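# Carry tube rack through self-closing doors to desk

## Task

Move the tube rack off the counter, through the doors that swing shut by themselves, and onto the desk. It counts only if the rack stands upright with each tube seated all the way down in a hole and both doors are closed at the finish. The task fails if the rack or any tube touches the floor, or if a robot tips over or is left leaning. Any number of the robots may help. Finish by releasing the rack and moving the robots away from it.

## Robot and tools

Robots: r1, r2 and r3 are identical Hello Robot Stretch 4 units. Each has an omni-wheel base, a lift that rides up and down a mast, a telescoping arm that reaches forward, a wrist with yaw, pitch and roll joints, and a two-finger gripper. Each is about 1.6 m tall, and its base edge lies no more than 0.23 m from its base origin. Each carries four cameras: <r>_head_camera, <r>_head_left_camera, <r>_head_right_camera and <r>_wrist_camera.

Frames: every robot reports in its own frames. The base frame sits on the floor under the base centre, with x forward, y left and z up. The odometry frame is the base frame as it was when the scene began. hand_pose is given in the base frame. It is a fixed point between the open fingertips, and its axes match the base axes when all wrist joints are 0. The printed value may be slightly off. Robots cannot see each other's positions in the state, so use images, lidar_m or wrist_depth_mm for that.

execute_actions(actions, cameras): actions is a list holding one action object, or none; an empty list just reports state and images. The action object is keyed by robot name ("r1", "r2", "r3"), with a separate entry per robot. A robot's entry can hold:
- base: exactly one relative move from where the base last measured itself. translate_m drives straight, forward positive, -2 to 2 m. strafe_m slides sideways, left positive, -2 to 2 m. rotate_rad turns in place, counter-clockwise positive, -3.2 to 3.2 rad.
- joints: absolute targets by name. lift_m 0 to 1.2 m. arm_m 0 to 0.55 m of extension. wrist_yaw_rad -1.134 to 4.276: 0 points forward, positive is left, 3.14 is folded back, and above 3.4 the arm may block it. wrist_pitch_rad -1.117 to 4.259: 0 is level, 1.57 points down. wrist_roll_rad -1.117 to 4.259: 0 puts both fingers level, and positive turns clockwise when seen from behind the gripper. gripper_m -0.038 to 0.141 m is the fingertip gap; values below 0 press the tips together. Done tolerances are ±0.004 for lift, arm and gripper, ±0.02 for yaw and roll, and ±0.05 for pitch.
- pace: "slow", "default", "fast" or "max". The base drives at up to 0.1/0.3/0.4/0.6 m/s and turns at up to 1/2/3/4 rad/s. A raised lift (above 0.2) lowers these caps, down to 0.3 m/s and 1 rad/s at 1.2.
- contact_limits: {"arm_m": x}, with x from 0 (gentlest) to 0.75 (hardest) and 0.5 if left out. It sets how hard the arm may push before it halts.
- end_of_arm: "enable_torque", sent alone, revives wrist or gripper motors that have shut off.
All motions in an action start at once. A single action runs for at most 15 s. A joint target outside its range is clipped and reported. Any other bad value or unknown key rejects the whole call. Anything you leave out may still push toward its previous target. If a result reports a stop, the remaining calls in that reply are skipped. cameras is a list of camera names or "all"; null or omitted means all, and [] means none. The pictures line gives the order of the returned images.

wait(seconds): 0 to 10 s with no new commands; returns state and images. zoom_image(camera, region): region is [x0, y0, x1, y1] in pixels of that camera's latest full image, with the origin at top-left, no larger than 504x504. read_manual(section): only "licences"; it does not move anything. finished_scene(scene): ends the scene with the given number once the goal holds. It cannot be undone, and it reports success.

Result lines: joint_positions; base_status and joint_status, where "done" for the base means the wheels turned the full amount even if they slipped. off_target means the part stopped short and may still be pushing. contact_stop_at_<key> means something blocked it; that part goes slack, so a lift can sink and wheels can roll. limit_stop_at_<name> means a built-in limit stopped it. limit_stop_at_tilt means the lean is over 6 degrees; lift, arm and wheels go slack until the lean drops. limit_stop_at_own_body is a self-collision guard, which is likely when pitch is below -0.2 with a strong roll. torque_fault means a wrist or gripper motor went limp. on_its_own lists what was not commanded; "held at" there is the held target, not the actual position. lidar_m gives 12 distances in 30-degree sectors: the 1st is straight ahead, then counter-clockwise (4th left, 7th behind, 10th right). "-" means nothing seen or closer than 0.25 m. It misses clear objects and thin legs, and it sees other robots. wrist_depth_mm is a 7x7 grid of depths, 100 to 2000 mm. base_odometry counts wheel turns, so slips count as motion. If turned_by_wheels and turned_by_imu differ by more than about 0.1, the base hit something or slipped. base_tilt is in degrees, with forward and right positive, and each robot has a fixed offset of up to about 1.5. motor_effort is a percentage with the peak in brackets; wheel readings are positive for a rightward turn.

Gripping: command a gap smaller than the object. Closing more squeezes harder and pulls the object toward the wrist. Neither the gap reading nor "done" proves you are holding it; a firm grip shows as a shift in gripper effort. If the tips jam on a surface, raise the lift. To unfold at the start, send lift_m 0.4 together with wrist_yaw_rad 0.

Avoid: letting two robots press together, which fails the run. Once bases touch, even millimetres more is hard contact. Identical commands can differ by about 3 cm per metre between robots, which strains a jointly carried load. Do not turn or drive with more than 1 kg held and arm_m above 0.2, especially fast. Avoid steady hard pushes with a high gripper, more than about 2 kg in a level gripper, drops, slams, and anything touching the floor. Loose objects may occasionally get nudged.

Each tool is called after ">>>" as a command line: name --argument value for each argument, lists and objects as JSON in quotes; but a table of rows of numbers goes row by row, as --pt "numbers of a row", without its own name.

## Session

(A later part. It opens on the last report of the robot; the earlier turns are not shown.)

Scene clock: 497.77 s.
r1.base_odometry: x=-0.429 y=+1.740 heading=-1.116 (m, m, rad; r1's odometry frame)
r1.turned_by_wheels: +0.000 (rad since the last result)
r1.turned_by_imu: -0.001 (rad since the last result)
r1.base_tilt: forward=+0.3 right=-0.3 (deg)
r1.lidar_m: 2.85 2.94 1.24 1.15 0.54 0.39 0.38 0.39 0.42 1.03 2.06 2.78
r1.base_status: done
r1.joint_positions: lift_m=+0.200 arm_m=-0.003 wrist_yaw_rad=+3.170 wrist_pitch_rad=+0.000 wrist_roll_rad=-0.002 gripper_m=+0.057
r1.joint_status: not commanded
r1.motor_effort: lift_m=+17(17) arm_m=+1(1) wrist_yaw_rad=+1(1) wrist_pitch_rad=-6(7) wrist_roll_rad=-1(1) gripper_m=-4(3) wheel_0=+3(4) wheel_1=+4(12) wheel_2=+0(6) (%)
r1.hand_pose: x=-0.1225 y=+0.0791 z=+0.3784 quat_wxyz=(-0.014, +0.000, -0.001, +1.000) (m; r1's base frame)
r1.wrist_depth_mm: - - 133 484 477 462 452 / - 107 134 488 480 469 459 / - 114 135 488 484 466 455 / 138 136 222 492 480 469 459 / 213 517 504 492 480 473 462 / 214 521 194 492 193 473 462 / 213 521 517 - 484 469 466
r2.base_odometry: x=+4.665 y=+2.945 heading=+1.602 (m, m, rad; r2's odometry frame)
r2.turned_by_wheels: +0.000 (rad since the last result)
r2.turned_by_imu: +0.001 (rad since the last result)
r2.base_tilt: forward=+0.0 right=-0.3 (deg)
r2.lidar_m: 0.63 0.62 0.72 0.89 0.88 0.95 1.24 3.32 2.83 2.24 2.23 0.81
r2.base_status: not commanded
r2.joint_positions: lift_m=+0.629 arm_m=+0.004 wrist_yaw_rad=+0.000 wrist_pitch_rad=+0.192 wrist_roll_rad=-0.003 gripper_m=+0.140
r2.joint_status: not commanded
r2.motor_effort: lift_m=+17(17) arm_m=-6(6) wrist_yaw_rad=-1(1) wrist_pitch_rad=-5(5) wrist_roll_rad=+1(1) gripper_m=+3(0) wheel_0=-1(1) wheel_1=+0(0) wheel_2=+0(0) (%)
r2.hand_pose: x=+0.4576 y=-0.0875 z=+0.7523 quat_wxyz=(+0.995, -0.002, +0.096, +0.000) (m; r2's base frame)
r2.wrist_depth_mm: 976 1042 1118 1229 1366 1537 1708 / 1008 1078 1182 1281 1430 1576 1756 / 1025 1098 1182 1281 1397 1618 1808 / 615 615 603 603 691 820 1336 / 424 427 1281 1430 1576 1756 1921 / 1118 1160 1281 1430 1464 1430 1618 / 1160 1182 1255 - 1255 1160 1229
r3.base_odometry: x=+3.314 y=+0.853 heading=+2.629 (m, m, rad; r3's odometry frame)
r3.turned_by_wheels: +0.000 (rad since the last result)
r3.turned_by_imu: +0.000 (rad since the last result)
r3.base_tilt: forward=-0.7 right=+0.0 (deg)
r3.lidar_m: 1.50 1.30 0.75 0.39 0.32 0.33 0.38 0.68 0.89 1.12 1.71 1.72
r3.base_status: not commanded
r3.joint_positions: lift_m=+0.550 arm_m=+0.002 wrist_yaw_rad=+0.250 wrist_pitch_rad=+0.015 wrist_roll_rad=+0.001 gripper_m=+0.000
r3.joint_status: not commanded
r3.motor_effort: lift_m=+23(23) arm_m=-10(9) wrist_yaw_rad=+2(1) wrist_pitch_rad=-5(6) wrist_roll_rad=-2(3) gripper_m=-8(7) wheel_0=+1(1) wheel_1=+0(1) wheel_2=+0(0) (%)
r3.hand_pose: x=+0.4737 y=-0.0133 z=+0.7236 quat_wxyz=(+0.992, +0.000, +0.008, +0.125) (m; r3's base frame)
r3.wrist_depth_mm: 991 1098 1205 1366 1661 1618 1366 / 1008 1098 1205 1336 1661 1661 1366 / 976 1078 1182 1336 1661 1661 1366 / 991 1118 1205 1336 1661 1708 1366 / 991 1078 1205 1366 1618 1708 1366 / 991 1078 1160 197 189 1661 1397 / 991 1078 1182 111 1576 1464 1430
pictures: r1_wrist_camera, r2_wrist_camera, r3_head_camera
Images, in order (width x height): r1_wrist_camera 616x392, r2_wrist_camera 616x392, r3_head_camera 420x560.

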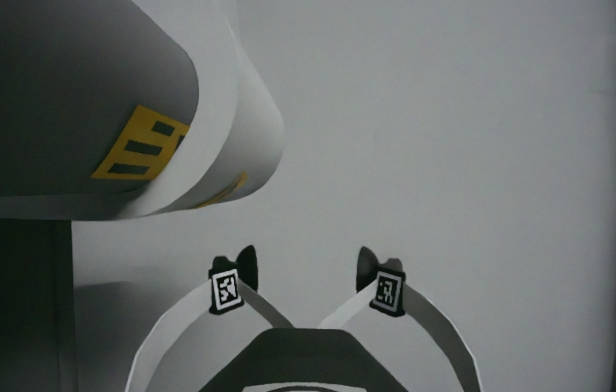

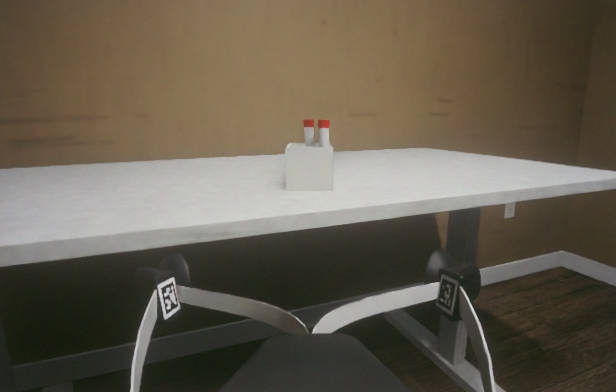

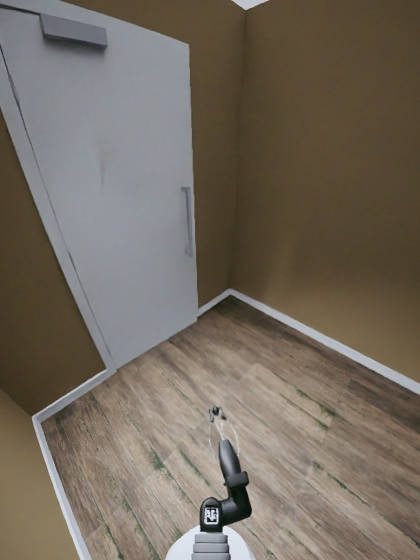

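>>> wait --seconds 3

Scene clock: 502.03 s.
r1.base_odometry: x=-0.429 y=+1.740 heading=-1.116 (m, m, rad; r1's odometry frame)
r1.turned_by_wheels: +0.000 (rad since the last result)
r1.turned_by_imu: -0.002 (rad since the last result)
r1.base_tilt: forward=+0.3 right=-0.4 (deg)
r1.lidar_m: 2.84 2.93 1.25 1.16 0.52 0.36 0.33 0.36 0.43 1.02 2.07 2.76
r1.base_status: done
r1.joint_positions: lift_m=+0.200 arm_m=-0.003 wrist_yaw_rad=+3.170 wrist_pitch_rad=+0.000 wrist_roll_rad=-0.002 gripper_m=+0.057
r1.joint_status: not commanded
r1.motor_effort: lift_m=+17(17) arm_m=+1(1) wrist_yaw_rad=+1(1) wrist_pitch_rad=-5(7) wrist_roll_rad=+0(1) gripper_m=-2(3) wheel_0=+3(4) wheel_1=+4(12) wheel_2=+0(6) (%)
r1.hand_pose: x=-0.1225 y=+0.0791 z=+0.3784 quat_wxyz=(-0.014, +0.000, -0.001, +1.000) (m; r1's base frame)
r1.wrist_depth_mm: - - 133 452 452 449 445 / - 107 134 459 452 452 449 / - 114 135 459 455 452 452 / 138 136 222 462 459 452 455 / 214 466 466 462 462 459 455 / 215 473 195 462 193 455 455 / 214 477 469 - 466 459 455
r2.base_odometry: x=+4.665 y=+2.945 heading=+1.602 (m, m, rad; r2's odometry frame)
r2.turned_by_wheels: +0.000 (rad since the last result)
r2.turned_by_imu: +0.001 (rad since the last result)
r2.base_tilt: forward=+0.0 right=-0.2 (deg)
r2.lidar_m: 0.63 0.64 0.72 0.90 0.87 0.98 1.24 3.33 2.81 2.25 2.23 0.81
r2.base_status: not commanded
r2.joint_positions: lift_m=+0.629 arm_m=+0.004 wrist_yaw_rad=+0.000 wrist_pitch_rad=+0.192 wrist_roll_rad=-0.003 gripper_m=+0.140
r2.joint_status: not commanded
r2.motor_effort: lift_m=+17(17) arm_m=-6(6) wrist_yaw_rad=+0(1) wrist_pitch_rad=-5(5) wrist_roll_rad=-1(1) gripper_m=+0(0) wheel_0=-1(1) wheel_1=+0(0) wheel_2=+0(0) (%)
r2.hand_pose: x=+0.4576 y=-0.0875 z=+0.7523 quat_wxyz=(+0.995, -0.002, +0.096, +0.000) (m; r2's base frame)
r2.wrist_depth_mm: 976 1060 1138 1255 1366 1499 1708 / 991 1078 1160 1255 1430 1537 1756 / 1025 1098 1182 1281 1397 1618 1863 / 615 609 603 597 683 820 1336 / 424 433 1281 1430 1618 1808 1863 / 1118 1160 1308 1430 1464 1464 1576 / 1118 1182 1281 - 1255 1182 1229
r3.base_odometry: x=+3.314 y=+0.853 heading=+2.629 (m, m, rad; r3's odometry frame)
r3.turned_by_wheels: +0.000 (rad since the last result)
r3.turned_by_imu: +0.000 (rad since the last result)
r3.base_tilt: forward=-0.7 right=+0.0 (deg)
r3.lidar_m: 1.56 1.30 0.74 0.41 0.32 0.33 0.39 0.64 0.87 1.12 1.70 1.73
r3.base_status: not commanded
r3.joint_positions: lift_m=+0.550 arm_m=+0.002 wrist_yaw_rad=+0.250 wrist_pitch_rad=+0.015 wrist_roll_rad=+0.001 gripper_m=+0.000
r3.joint_status: not commanded
r3.motor_effort: lift_m=+23(23) arm_m=-9(9) wrist_yaw_rad=+1(1) wrist_pitch_rad=-7(6) wrist_roll_rad=-3(3) gripper_m=-7(7) wheel_0=+1(1) wheel_1=+0(1) wheel_2=+0(0) (%)
r3.hand_pose: x=+0.4737 y=-0.0133 z=+0.7236 quat_wxyz=(+0.992, +0.000, +0.008, +0.125) (m; r3's base frame)
r3.wrist_depth_mm: 991 1078 1205 1430 1618 1618 1366 / 991 1098 1229 1464 1661 1661 1366 / 991 1118 1255 1430 1618 1661 1366 / 991 1078 1255 1397 1618 1661 1397 / 976 1118 1229 1397 1661 1661 1366 / 991 1098 1205 197 190 1661 1366 / 976 1098 1205 111 1576 1499 1366
wait: 3.00 s; at rest from the start
pictures: r1_head_camera, r1_head_left_camera, r1_head_right_camera, r1_wrist_camera, r2_head_camera, r2_head_left_camera, r2_head_right_camera, r2_wrist_camera, r3_head_camera, r3_head_left_camera, r3_head_right_camera, r3_wrist_camera
Images, in order (width x height): r1_head_camera 420x560, r1_head_left_camera 420x672, r1_head_right_camera 420x672, r1_wrist_camera 616x392, r2_head_camera 420x560, r2_head_left_camera 420x672, r2_head_right_camera 420x672, r2_wrist_camera 616x392, r3_head_camera 420x560, r3_head_left_camera 420x672, r3_head_right_camera 420x672, r3_wrist_camera 616x392.

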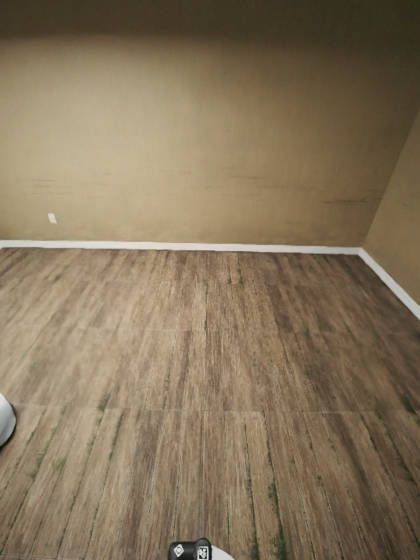

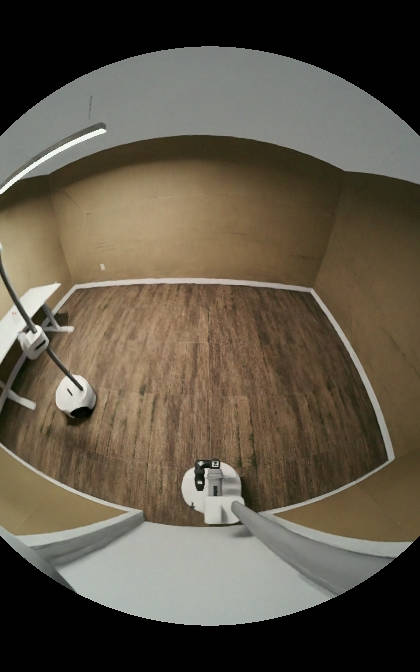

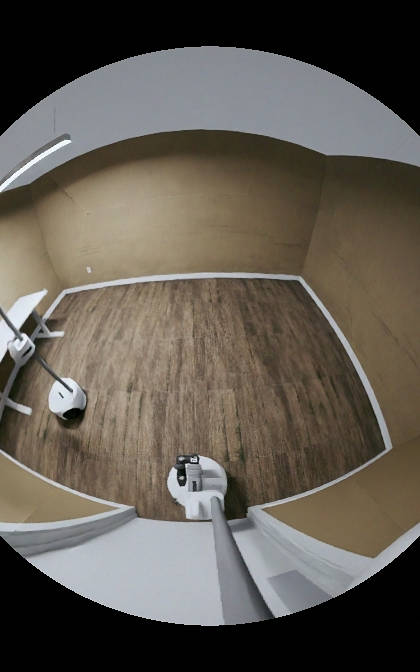

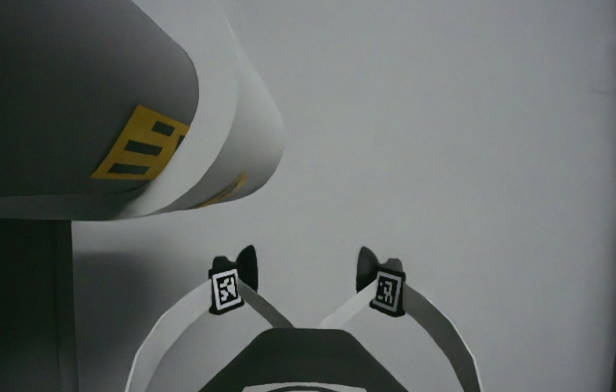

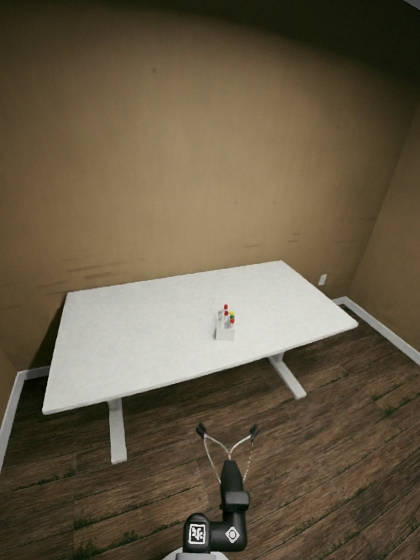

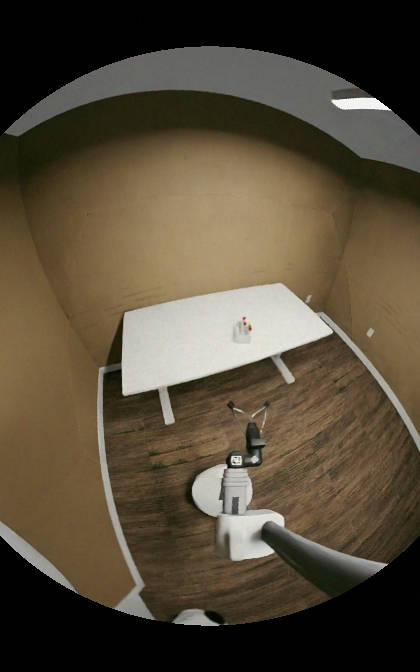

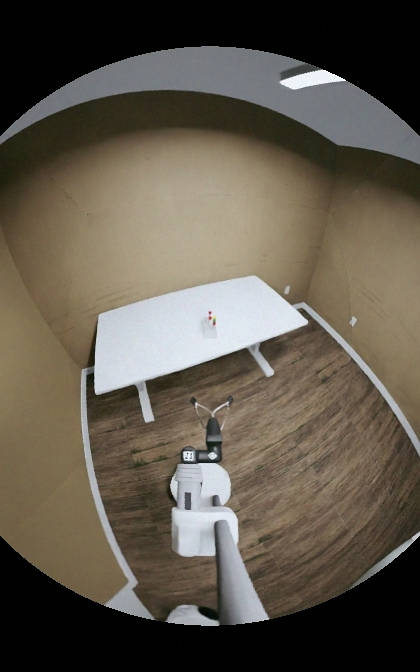

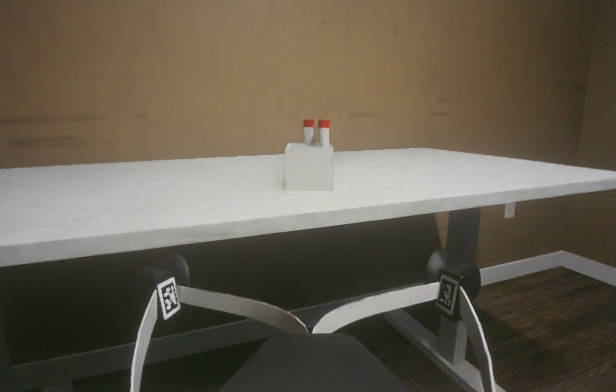

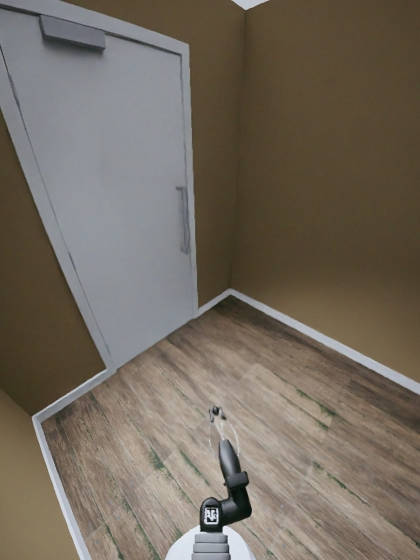

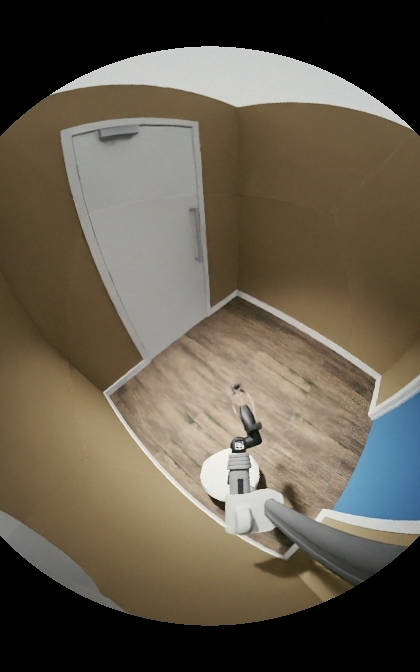

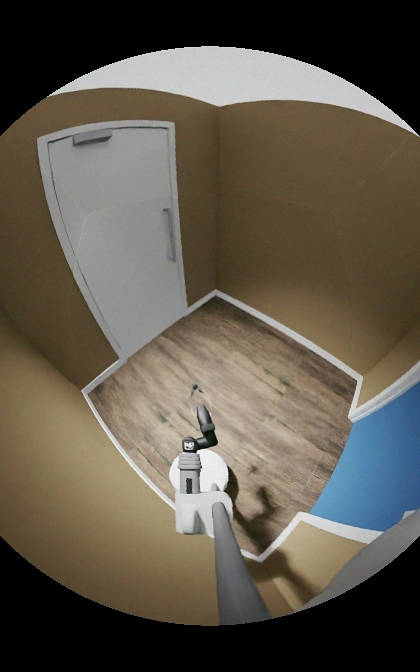

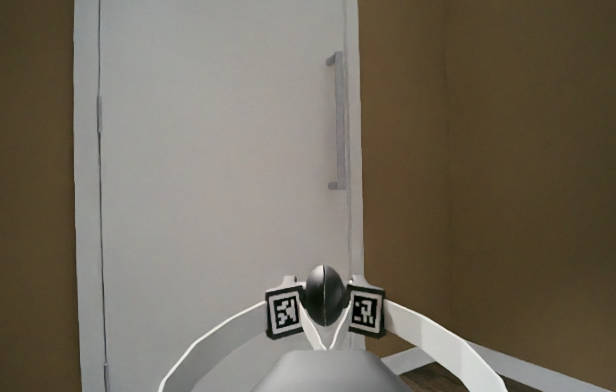

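Both doors are shut, and the rack is upright on the desk with all caps level.

>>> finished_scene --scene 1

The scene is finished: the task was done.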